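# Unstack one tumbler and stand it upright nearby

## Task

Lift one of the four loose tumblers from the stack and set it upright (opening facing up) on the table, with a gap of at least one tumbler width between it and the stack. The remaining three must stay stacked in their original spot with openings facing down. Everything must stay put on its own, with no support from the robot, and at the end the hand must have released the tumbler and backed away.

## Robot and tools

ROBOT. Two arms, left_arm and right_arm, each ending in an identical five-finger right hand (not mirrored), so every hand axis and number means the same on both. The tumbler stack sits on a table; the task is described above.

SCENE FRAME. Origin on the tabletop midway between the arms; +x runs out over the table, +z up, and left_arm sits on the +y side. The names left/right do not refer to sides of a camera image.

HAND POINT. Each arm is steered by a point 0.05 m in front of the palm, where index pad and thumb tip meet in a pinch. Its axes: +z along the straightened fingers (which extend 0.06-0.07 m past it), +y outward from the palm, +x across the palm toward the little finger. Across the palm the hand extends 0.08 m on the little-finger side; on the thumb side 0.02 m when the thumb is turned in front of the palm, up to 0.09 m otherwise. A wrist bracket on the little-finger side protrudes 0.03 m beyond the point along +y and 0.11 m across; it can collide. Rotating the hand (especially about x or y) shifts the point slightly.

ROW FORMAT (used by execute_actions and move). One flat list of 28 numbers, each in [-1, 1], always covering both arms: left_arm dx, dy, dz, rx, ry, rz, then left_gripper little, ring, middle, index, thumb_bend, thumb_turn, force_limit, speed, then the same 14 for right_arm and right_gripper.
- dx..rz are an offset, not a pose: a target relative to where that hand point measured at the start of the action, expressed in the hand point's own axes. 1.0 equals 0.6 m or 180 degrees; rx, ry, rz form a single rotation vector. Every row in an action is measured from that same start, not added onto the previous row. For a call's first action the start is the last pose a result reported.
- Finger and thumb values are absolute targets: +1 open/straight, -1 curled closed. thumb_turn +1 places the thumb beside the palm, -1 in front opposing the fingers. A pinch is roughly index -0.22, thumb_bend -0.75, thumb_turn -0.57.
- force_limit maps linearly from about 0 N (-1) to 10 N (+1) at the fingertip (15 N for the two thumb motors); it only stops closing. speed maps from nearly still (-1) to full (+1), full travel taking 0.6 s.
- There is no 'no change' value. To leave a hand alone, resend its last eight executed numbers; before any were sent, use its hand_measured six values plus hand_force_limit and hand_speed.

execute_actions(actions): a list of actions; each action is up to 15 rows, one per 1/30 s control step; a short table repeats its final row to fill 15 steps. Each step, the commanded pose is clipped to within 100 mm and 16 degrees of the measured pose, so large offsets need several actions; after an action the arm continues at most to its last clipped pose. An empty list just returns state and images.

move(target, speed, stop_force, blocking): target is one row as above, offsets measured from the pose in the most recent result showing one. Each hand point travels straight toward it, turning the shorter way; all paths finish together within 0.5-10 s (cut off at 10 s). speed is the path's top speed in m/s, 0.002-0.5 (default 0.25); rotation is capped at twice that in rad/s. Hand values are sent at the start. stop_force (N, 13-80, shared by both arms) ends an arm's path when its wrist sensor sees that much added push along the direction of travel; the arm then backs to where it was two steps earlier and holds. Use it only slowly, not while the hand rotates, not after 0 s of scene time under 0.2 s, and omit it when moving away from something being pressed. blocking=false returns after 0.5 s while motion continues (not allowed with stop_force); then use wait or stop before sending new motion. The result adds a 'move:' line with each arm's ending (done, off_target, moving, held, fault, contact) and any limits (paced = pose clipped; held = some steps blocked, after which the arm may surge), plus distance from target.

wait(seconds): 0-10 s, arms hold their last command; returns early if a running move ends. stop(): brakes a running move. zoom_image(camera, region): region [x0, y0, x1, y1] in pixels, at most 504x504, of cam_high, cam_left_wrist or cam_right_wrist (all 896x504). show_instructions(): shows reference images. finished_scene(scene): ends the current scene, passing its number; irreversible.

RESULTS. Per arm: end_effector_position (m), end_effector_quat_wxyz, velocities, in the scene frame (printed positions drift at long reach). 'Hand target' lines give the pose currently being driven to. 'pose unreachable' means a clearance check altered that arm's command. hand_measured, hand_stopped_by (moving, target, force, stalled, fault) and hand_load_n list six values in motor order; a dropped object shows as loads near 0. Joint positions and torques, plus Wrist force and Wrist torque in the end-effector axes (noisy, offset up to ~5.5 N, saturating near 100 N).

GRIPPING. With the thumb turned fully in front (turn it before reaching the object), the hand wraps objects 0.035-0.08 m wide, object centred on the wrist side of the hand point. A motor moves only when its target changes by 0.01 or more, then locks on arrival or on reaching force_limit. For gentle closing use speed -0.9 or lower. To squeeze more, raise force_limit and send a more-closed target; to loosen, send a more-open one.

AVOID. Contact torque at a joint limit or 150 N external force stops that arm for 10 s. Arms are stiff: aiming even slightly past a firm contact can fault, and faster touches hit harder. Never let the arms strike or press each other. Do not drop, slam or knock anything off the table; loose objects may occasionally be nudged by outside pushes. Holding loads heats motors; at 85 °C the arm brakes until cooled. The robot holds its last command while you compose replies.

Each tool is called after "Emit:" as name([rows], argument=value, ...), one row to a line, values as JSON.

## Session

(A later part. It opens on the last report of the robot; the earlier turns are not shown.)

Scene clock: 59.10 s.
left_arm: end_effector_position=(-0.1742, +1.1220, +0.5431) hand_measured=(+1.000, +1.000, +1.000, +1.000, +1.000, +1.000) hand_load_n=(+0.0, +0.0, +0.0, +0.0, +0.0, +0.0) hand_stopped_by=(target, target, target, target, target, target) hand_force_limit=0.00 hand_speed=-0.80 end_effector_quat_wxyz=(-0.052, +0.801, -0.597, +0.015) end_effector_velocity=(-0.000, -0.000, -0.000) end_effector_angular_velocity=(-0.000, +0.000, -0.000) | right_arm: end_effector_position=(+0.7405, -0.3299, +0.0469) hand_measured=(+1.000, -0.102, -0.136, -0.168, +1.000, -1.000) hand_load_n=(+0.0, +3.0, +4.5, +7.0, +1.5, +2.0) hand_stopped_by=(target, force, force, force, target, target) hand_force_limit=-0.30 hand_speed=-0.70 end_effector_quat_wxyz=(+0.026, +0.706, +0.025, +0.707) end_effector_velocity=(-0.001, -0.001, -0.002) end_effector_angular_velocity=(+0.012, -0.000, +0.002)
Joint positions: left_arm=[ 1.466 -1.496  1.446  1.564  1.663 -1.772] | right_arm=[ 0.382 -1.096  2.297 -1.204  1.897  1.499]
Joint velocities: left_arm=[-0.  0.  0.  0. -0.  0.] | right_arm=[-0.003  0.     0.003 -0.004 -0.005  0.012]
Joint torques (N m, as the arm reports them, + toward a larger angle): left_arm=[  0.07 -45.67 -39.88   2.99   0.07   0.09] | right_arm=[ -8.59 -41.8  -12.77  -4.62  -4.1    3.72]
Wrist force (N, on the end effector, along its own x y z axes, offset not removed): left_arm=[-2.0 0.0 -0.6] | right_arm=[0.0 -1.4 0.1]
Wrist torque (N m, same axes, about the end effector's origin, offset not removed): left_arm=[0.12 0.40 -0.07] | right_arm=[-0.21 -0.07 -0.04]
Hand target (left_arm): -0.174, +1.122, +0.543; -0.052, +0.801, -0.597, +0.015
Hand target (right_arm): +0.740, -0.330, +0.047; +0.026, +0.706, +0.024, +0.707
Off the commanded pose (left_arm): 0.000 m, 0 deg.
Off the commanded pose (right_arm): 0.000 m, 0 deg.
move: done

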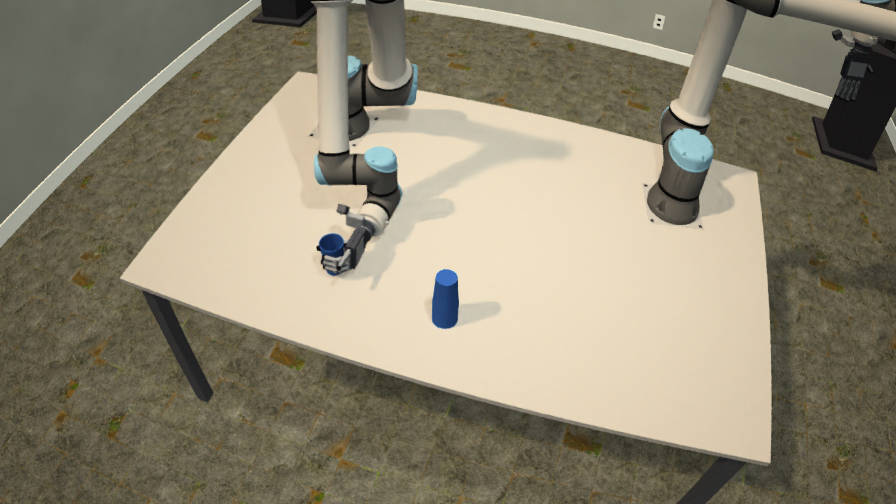

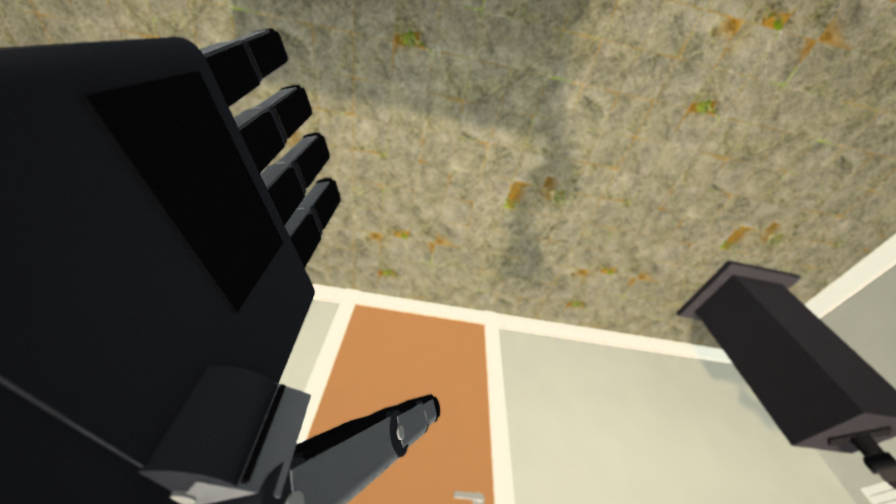

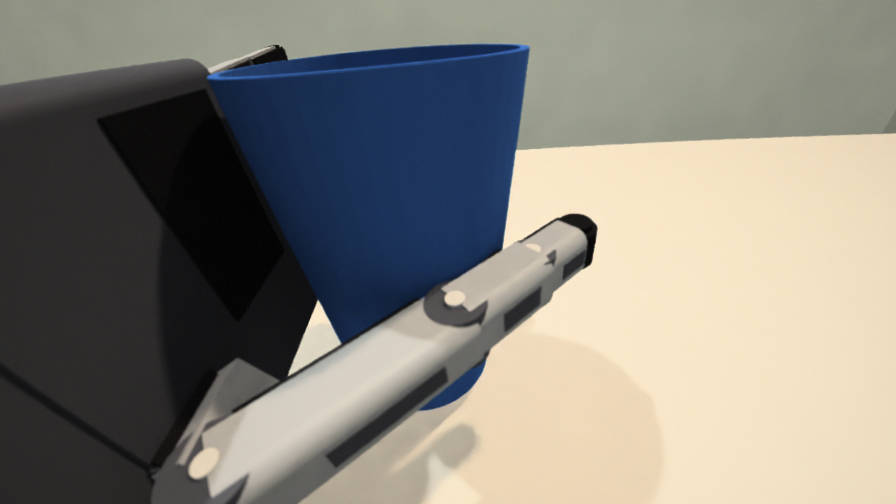

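Emit:
move(target=[0,0,0,0,0,0,1,1,1,1,1,1,0,-0.8, -0.0105,-0.0007,0,0,0,0,1,-0.6,-0.6,-0.6,1,-1,-0.3,-0.7], speed=0.015, stop_force=13)

Scene clock: 62.90 s.
left_arm: end_effector_position=(-0.1742, +1.1220, +0.5431) hand_measured=(+1.000, +1.000, +1.000, +1.000, +1.000, +1.000) hand_load_n=(+0.0, +0.0, +0.0, +0.0, +0.0, +0.0) hand_stopped_by=(target, target, target, target, target, target) hand_force_limit=0.00 hand_speed=-0.80 end_effector_quat_wxyz=(-0.052, +0.801, -0.597, +0.015) end_effector_velocity=(-0.000, -0.000, +0.000) end_effector_angular_velocity=(-0.000, -0.000, +0.000) | right_arm: end_effector_position=(+0.7405, -0.3300, +0.0408) hand_measured=(+1.000, -0.102, -0.136, -0.168, +1.000, -1.000) hand_load_n=(+0.0, +3.0, +4.5, +7.0, +1.5, +2.0) hand_stopped_by=(target, force, force, force, target, target) hand_force_limit=-0.30 hand_speed=-0.70 end_effector_quat_wxyz=(+0.026, +0.706, +0.025, +0.707) end_effector_velocity=(-0.000, -0.000, -0.003) end_effector_angular_velocity=(-0.001, +0.002, -0.001)
Joint positions: left_arm=[ 1.466 -1.496  1.446  1.564  1.663 -1.772] | right_arm=[ 0.382 -1.083  2.297 -1.216  1.897  1.499]
Joint velocities: left_arm=[ 0.    -0.    -0.     0.001  0.     0.   ] | right_arm=[-0.     0.005  0.    -0.004  0.    -0.   ]
Joint torques (N m, as the arm reports them, + toward a larger angle): left_arm=[ -0.07 -46.23 -39.66   3.03   0.17  -0.19] | right_arm=[ 10.18 -43.67 -12.62  -4.88   3.85  -3.65]
Wrist force (N, on the end effector, along its own x y z axes, offset not removed): left_arm=[0.2 -2.8 -0.9] | right_arm=[1.5 0.9 0.3]
Wrist torque (N m, same axes, about the end effector's origin, offset not removed): left_arm=[-0.32 0.08 0.04] | right_arm=[0.14 -0.37 -0.01]
Hand target (left_arm): -0.174, +1.122, +0.543; -0.052, +0.801, -0.597, +0.015
Hand target (right_arm): +0.740, -0.330, +0.041; +0.026, +0.706, +0.025, +0.707
Off the commanded pose (left_arm): 0.000 m, 0 deg.
Off the commanded pose (right_arm): 0.000 m, 0 deg.
move: done

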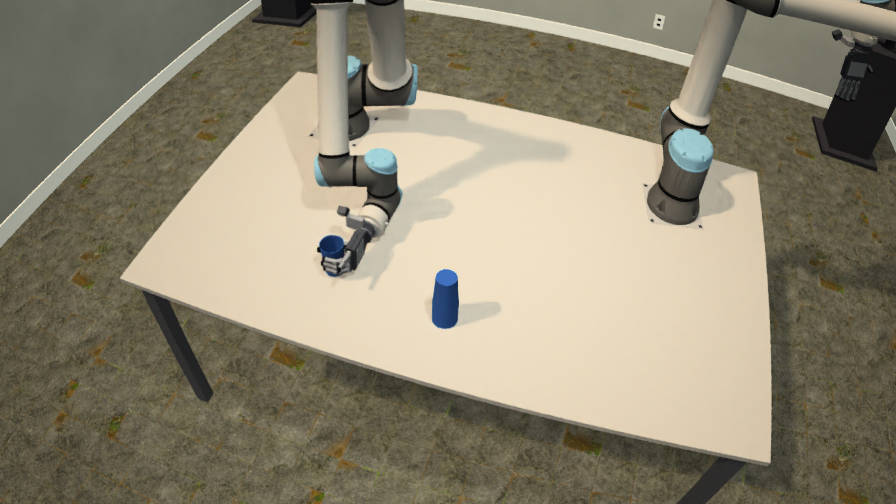

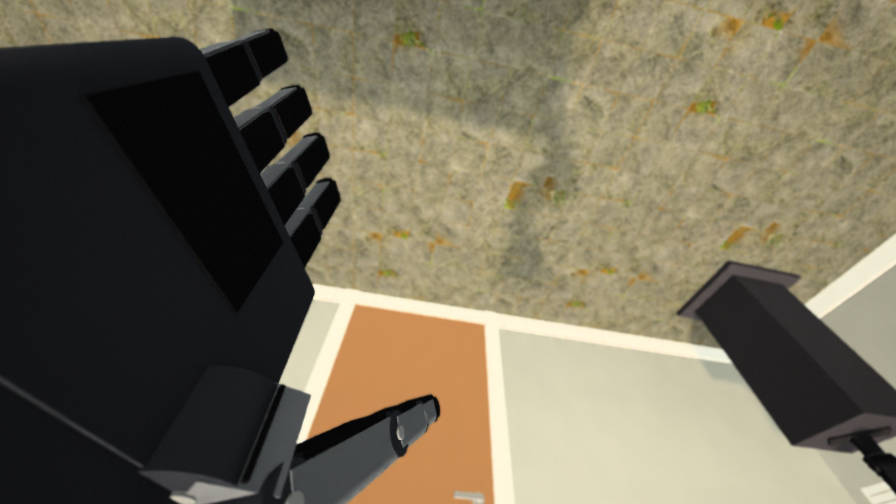

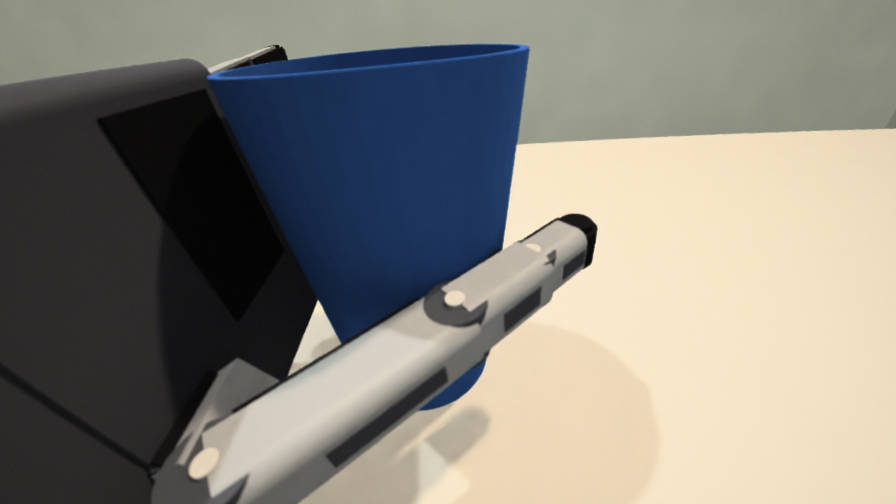

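Emit:
execute_actions([
  [[0,0,0,0,0,0,1,1,1,1,1,1,0,-0.8, -0.001,0,0,0,0,0,1,-0.6,-0.6,-0.6,1,-1,-0.3,-0.7],[0,0,0,0,0,0,1,1,1,1,1,1,0,-0.8, -0.0015,0,0,0,0,0,1,-0.6,-0.6,-0.6,1,-1,-0.3,-0.7],[0,0,0,0,0,0,1,1,1,1,1,1,0,-0.8, -0.002,-0.0001,0,0,0,0,1,-0.6,-0.6,-0.6,1,-1,-0.3,-0.7],[0,0,0,0,0,0,1,1,1,1,1,1,0,-0.8, -0.0025,-0.0002,0,0,0,0,1,-0.6,-0.6,-0.6,1,-1,-0.3,-0.7],[0,0,0,0,0,0,1,1,1,1,1,1,0,-0.8, -0.003,-0.0002,0,0,0,0,1,-0.6,-0.6,-0.6,1,-1,-0.3,-0.7],[0,0,0,0,0,0,1,1,1,1,1,1,0,-0.8, -0.0037,-0.0003,0,0,0,0,1,-0.6,-0.6,-0.6,1,-1,-0.3,-0.7]],
])

Scene clock: 67.10 s.
left_arm: end_effector_position=(-0.1742, +1.1220, +0.5431) hand_measured=(+1.000, +1.000, +1.000, +1.000, +1.000, +1.000) hand_load_n=(+0.0, +0.0, +0.0, +0.0, +0.0, +0.0) hand_stopped_by=(target, target, target, target, target, target) hand_force_limit=0.00 hand_speed=-0.80 end_effector_quat_wxyz=(-0.052, +0.801, -0.597, +0.015) end_effector_velocity=(-0.000, -0.000, +0.000) end_effector_angular_velocity=(-0.001, +0.001, +0.000) | right_arm: end_effector_position=(+0.7405, -0.3299, +0.0387) hand_measured=(+1.000, -0.102, -0.136, -0.168, +1.000, -1.000) hand_load_n=(+0.0, +3.0, +3.0, +3.5, +1.0, -2.0) hand_stopped_by=(target, force, force, force, target, target) hand_force_limit=-0.30 hand_speed=-0.70 end_effector_quat_wxyz=(+0.026, +0.706, +0.025, +0.707) end_effector_velocity=(-0.001, -0.000, -0.002) end_effector_angular_velocity=(-0.001, +0.003, +0.000)
Joint positions: left_arm=[ 1.466 -1.496  1.446  1.564  1.663 -1.772] | right_arm=[ 0.382 -1.079  2.297 -1.221  1.897  1.499]
Joint velocities: left_arm=[ 0.     0.    -0.     0.001 -0.001  0.   ] | right_arm=[ 0.     0.002  0.001  0.     0.    -0.   ]
Joint torques (N m, as the arm reports them, + toward a larger angle): left_arm=[  0.75 -44.51 -39.95   2.92   0.21  -0.07] | right_arm=[  4.64 -35.98 -19.17  -2.69   3.1   -1.48]
Wrist force (N, on the end effector, along its own x y z axes, offset not removed): left_arm=[0.1 1.4 -0.8] | right_arm=[11.0 2.5 -0.5]
Wrist torque (N m, same axes, about the end effector's origin, offset not removed): left_arm=[0.48 0.04 0.20] | right_arm=[0.25 -0.59 0.14]
Hand target (left_arm): -0.174, +1.122, +0.543; -0.052, +0.801, -0.597, +0.015
Hand target (right_arm): +0.740, -0.330, +0.039; +0.026, +0.706, +0.025, +0.707
Off the commanded pose (left_arm): 0.000 m, 0 deg.
Off the commanded pose (right_arm): 0.000 m, 0 deg.

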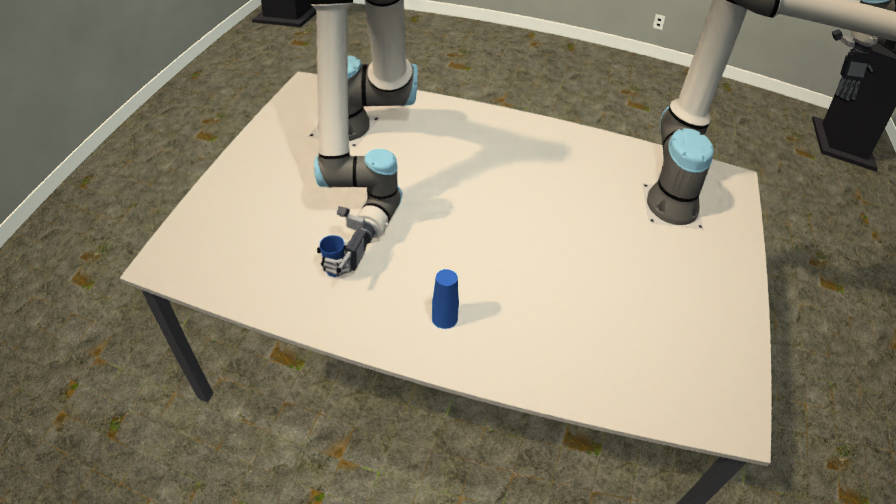

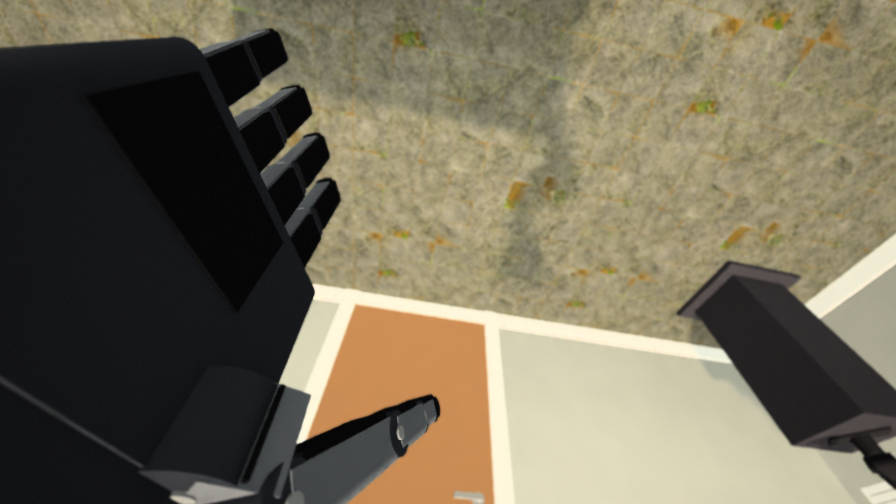

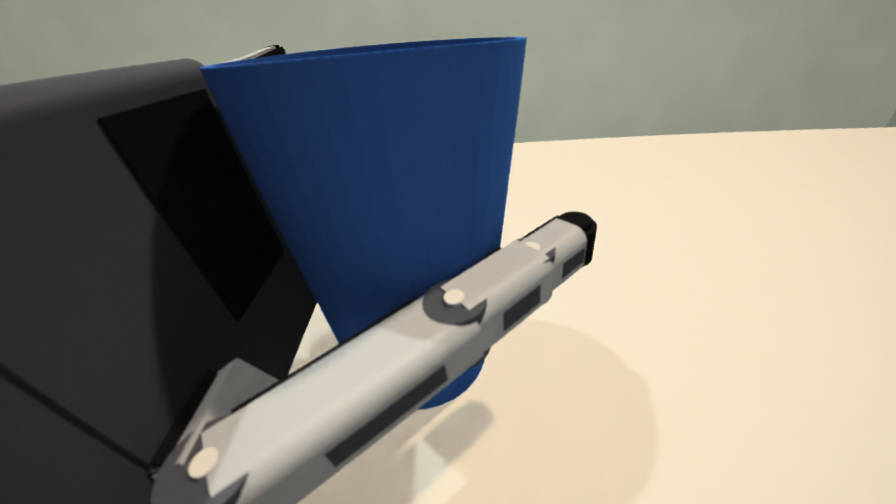

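Emit:
execute_actions([
  [[0,0,0,0,0,0,1,1,1,1,1,1,0,-0.8, 0,0,0,0,0,0,1,1,1,1,1,-1,-0.3,0.6]],
])

Emit:
move(target=[0,0,0,0,0,0,1,1,1,1,1,1,0,-0.8, 0.3,-0.12,-0.38,0,0,0,1,1,1,1,1,-1,-0.3,0.6], speed=0.3)

Emit:
zoom_image(camera="cam_high", region=[290, 150, 530, 345])

Scene clock: 70.73 s.
left_arm: end_effector_position=(-0.1742, +1.1220, +0.5431) hand_measured=(+1.000, +1.000, +1.000, +1.000, +1.000, +1.000) hand_load_n=(+0.0, +0.0, +0.0, +0.0, +0.0, +0.0) hand_stopped_by=(target, target, target, target, target, target) hand_force_limit=0.00 hand_speed=-0.80 end_effector_quat_wxyz=(-0.052, +0.801, -0.597, +0.015) end_effector_velocity=(-0.000, -0.000, +0.000) end_effector_angular_velocity=(-0.001, +0.000, +0.000) | right_arm: end_effector_position=(+0.7404, -0.3299, +0.0385) hand_measured=(+1.000, +0.954, +0.922, +0.888, +1.000, -1.000) hand_load_n=(+0.0, +0.5, +0.5, +0.5, +0.0, +0.0) hand_stopped_by=(target, moving, moving, moving, target, target) hand_force_limit=-0.30 hand_speed=0.60 end_effector_quat_wxyz=(+0.026, +0.706, +0.025, +0.707) end_effector_velocity=(-0.000, -0.000, -0.000) end_effector_angular_velocity=(-0.001, +0.002, +0.001)
Joint positions: left_arm=[ 1.466 -1.496  1.446  1.564  1.663 -1.772] | right_arm=[ 0.382 -1.079  2.297 -1.221  1.897  1.499]
Joint velocities: left_arm=[ 0.     0.    -0.     0.001 -0.    -0.   ] | right_arm=[-0.    -0.001  0.     0.002 -0.001 -0.   ]
Joint torques (N m, as the arm reports them, + toward a larger angle): left_arm=[  0.65 -45.16 -39.98   2.94   0.01   0.21] | right_arm=[  6.38 -59.81 -18.4    0.62   1.73   1.66]
Wrist force (N, on the end effector, along its own x y z axes, offset not removed): left_arm=[0.3 -0.2 0.4] | right_arm=[-2.1 1.9 0.1]
Wrist torque (N m, same axes, about the end effector's origin, offset not removed): left_arm=[-0.02 0.06 0.23] | right_arm=[0.34 0.15 -0.10]
Hand target (left_arm): -0.174, +1.122, +0.543; -0.052, +0.801, -0.597, +0.015
Hand target (right_arm): +0.740, -0.330, +0.039; +0.026, +0.706, +0.025, +0.707
Off the commanded pose (left_arm): 0.000 m, 0 deg.
Off the commanded pose (right_arm): 0.000 m, 0 deg.

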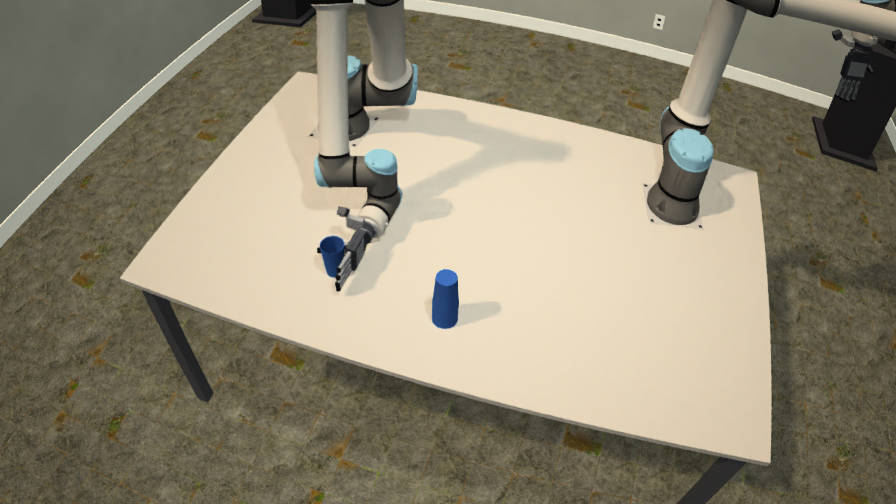

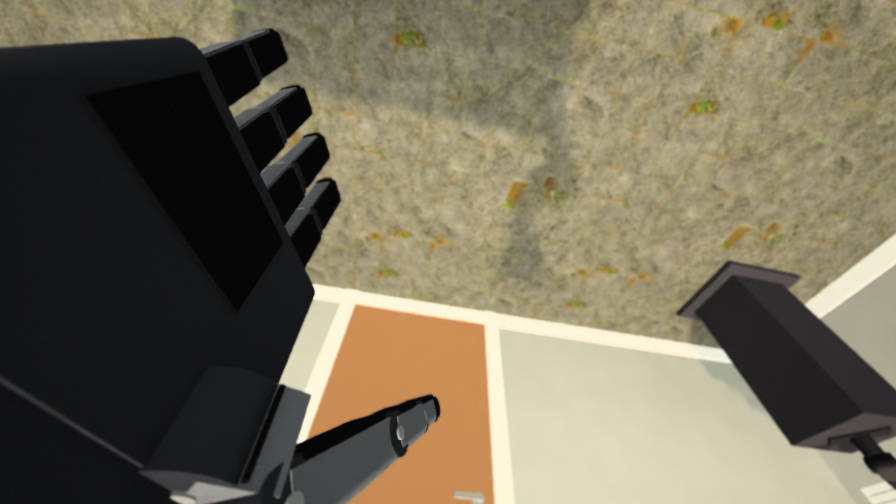

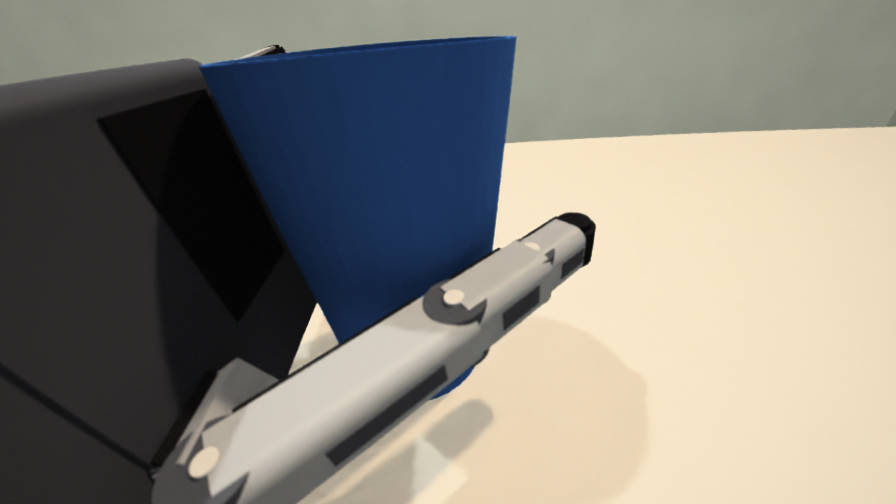

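Scene clock: 72.37 s.
left_arm: end_effector_position=(-0.1742, +1.1220, +0.5431) hand_measured=(+1.000, +1.000, +1.000, +1.000, +1.000, +1.000) hand_load_n=(+0.0, +0.0, +0.0, +0.0, +0.0, +0.0) hand_stopped_by=(target, target, target, target, target, target) hand_force_limit=0.00 hand_speed=-0.80 end_effector_quat_wxyz=(-0.052, +0.801, -0.597, +0.015) end_effector_velocity=(-0.000, -0.000, +0.000) end_effector_angular_velocity=(+0.001, +0.000, +0.000) | right_arm: end_effector_position=(+0.5122, -0.2453, +0.2127) hand_measured=(+1.000, +1.000, +1.000, +1.000, +1.000, -1.000) hand_load_n=(+0.0, +0.0, +0.0, +0.0, +0.0, +0.0) hand_stopped_by=(target, target, target, target, target, target) hand_force_limit=-0.30 hand_speed=0.60 end_effector_quat_wxyz=(+0.026, +0.706, +0.025, +0.707) end_effector_velocity=(-0.001, +0.001, +0.002) end_effector_angular_velocity=(+0.003, -0.001, -0.000)
Joint positions: left_arm=[ 1.466 -1.496  1.446  1.564  1.663 -1.772] | right_arm=[ 0.81  -1.515  2.377 -0.865  2.325  1.498]
Joint velocities: left_arm=[ 0.    -0.001  0.     0.    -0.    -0.   ] | right_arm=[ 0.003 -0.002 -0.003  0.002  0.003  0.001]
Joint torques (N m, as the arm reports them, + toward a larger angle): left_arm=[  0.27 -46.08 -39.95   2.96   0.06  -0.1 ] | right_arm=[ 10.89 -55.64 -38.51   1.07   4.32   4.1 ]
Wrist force (N, on the end effector, along its own x y z axes, offset not removed): left_arm=[1.4 -1.9 1.5] | right_arm=[2.4 3.3 -0.6]
Wrist torque (N m, same axes, about the end effector's origin, offset not removed): left_arm=[-0.16 -0.20 0.21] | right_arm=[0.52 -0.54 0.13]
Hand target (left_arm): -0.174, +1.122, +0.543; -0.052, +0.801, -0.597, +0.015
Hand target (right_arm): +0.512, -0.245, +0.213; +0.026, +0.706, +0.024, +0.707
Off the commanded pose (left_arm): 0.000 m, 0 deg.
Off the commanded pose (right_arm): 0.001 m, 0 deg.
move: done

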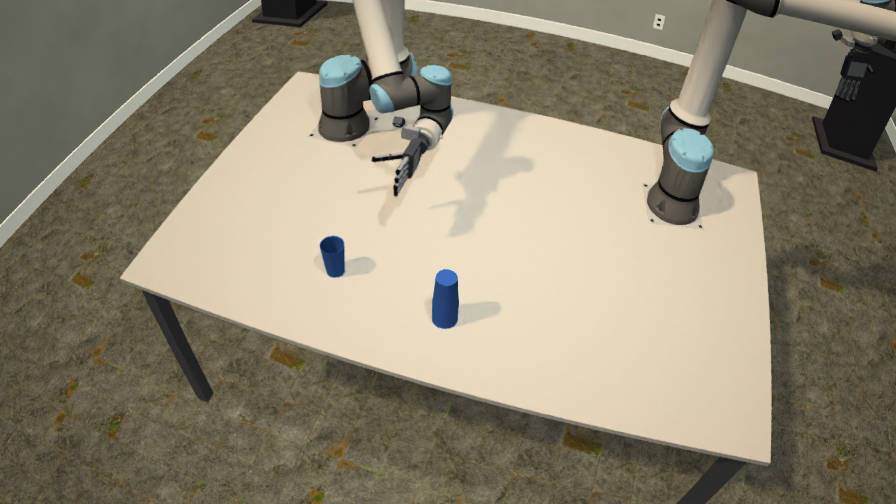

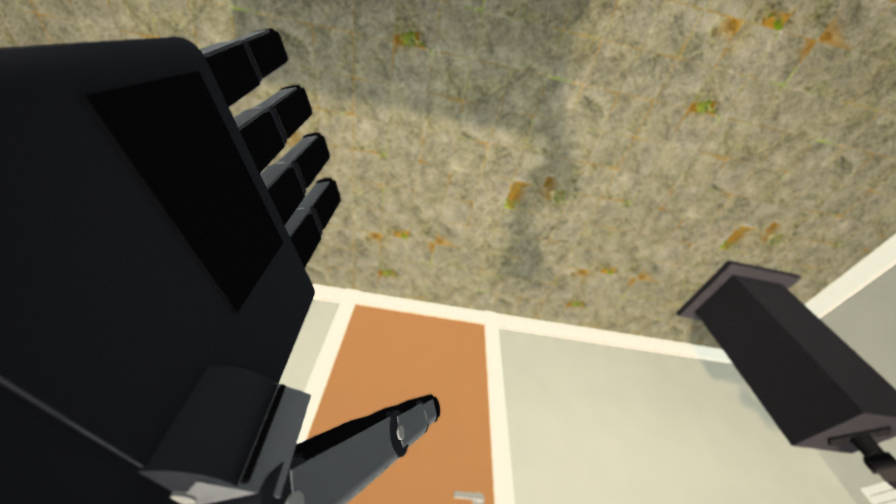

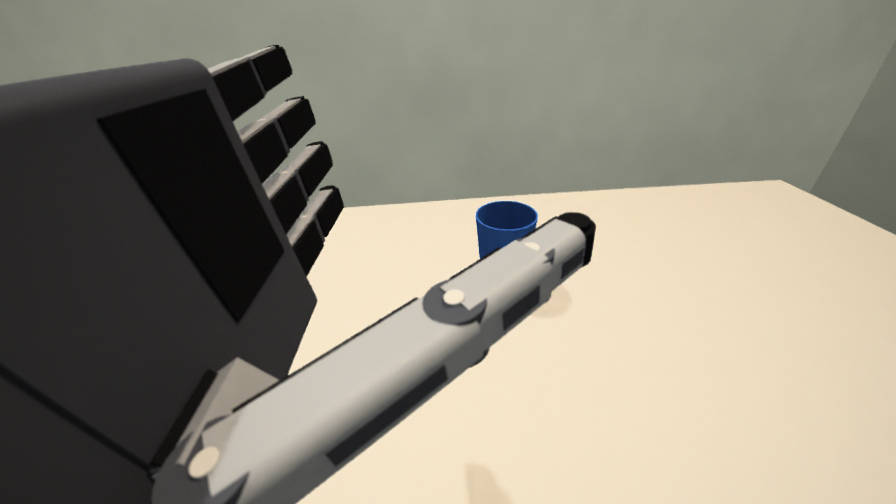

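Region (290, 150, 530, 345) of cam_high's 896x504 image, scaled by 2.100, with more detail than that image has; it fills the top 410 rows of this view, and the rest is white.

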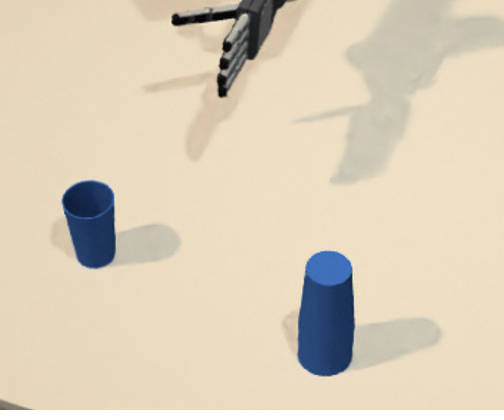

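Emit:
finished_scene(scene=2)

The scene is finished: the task was done.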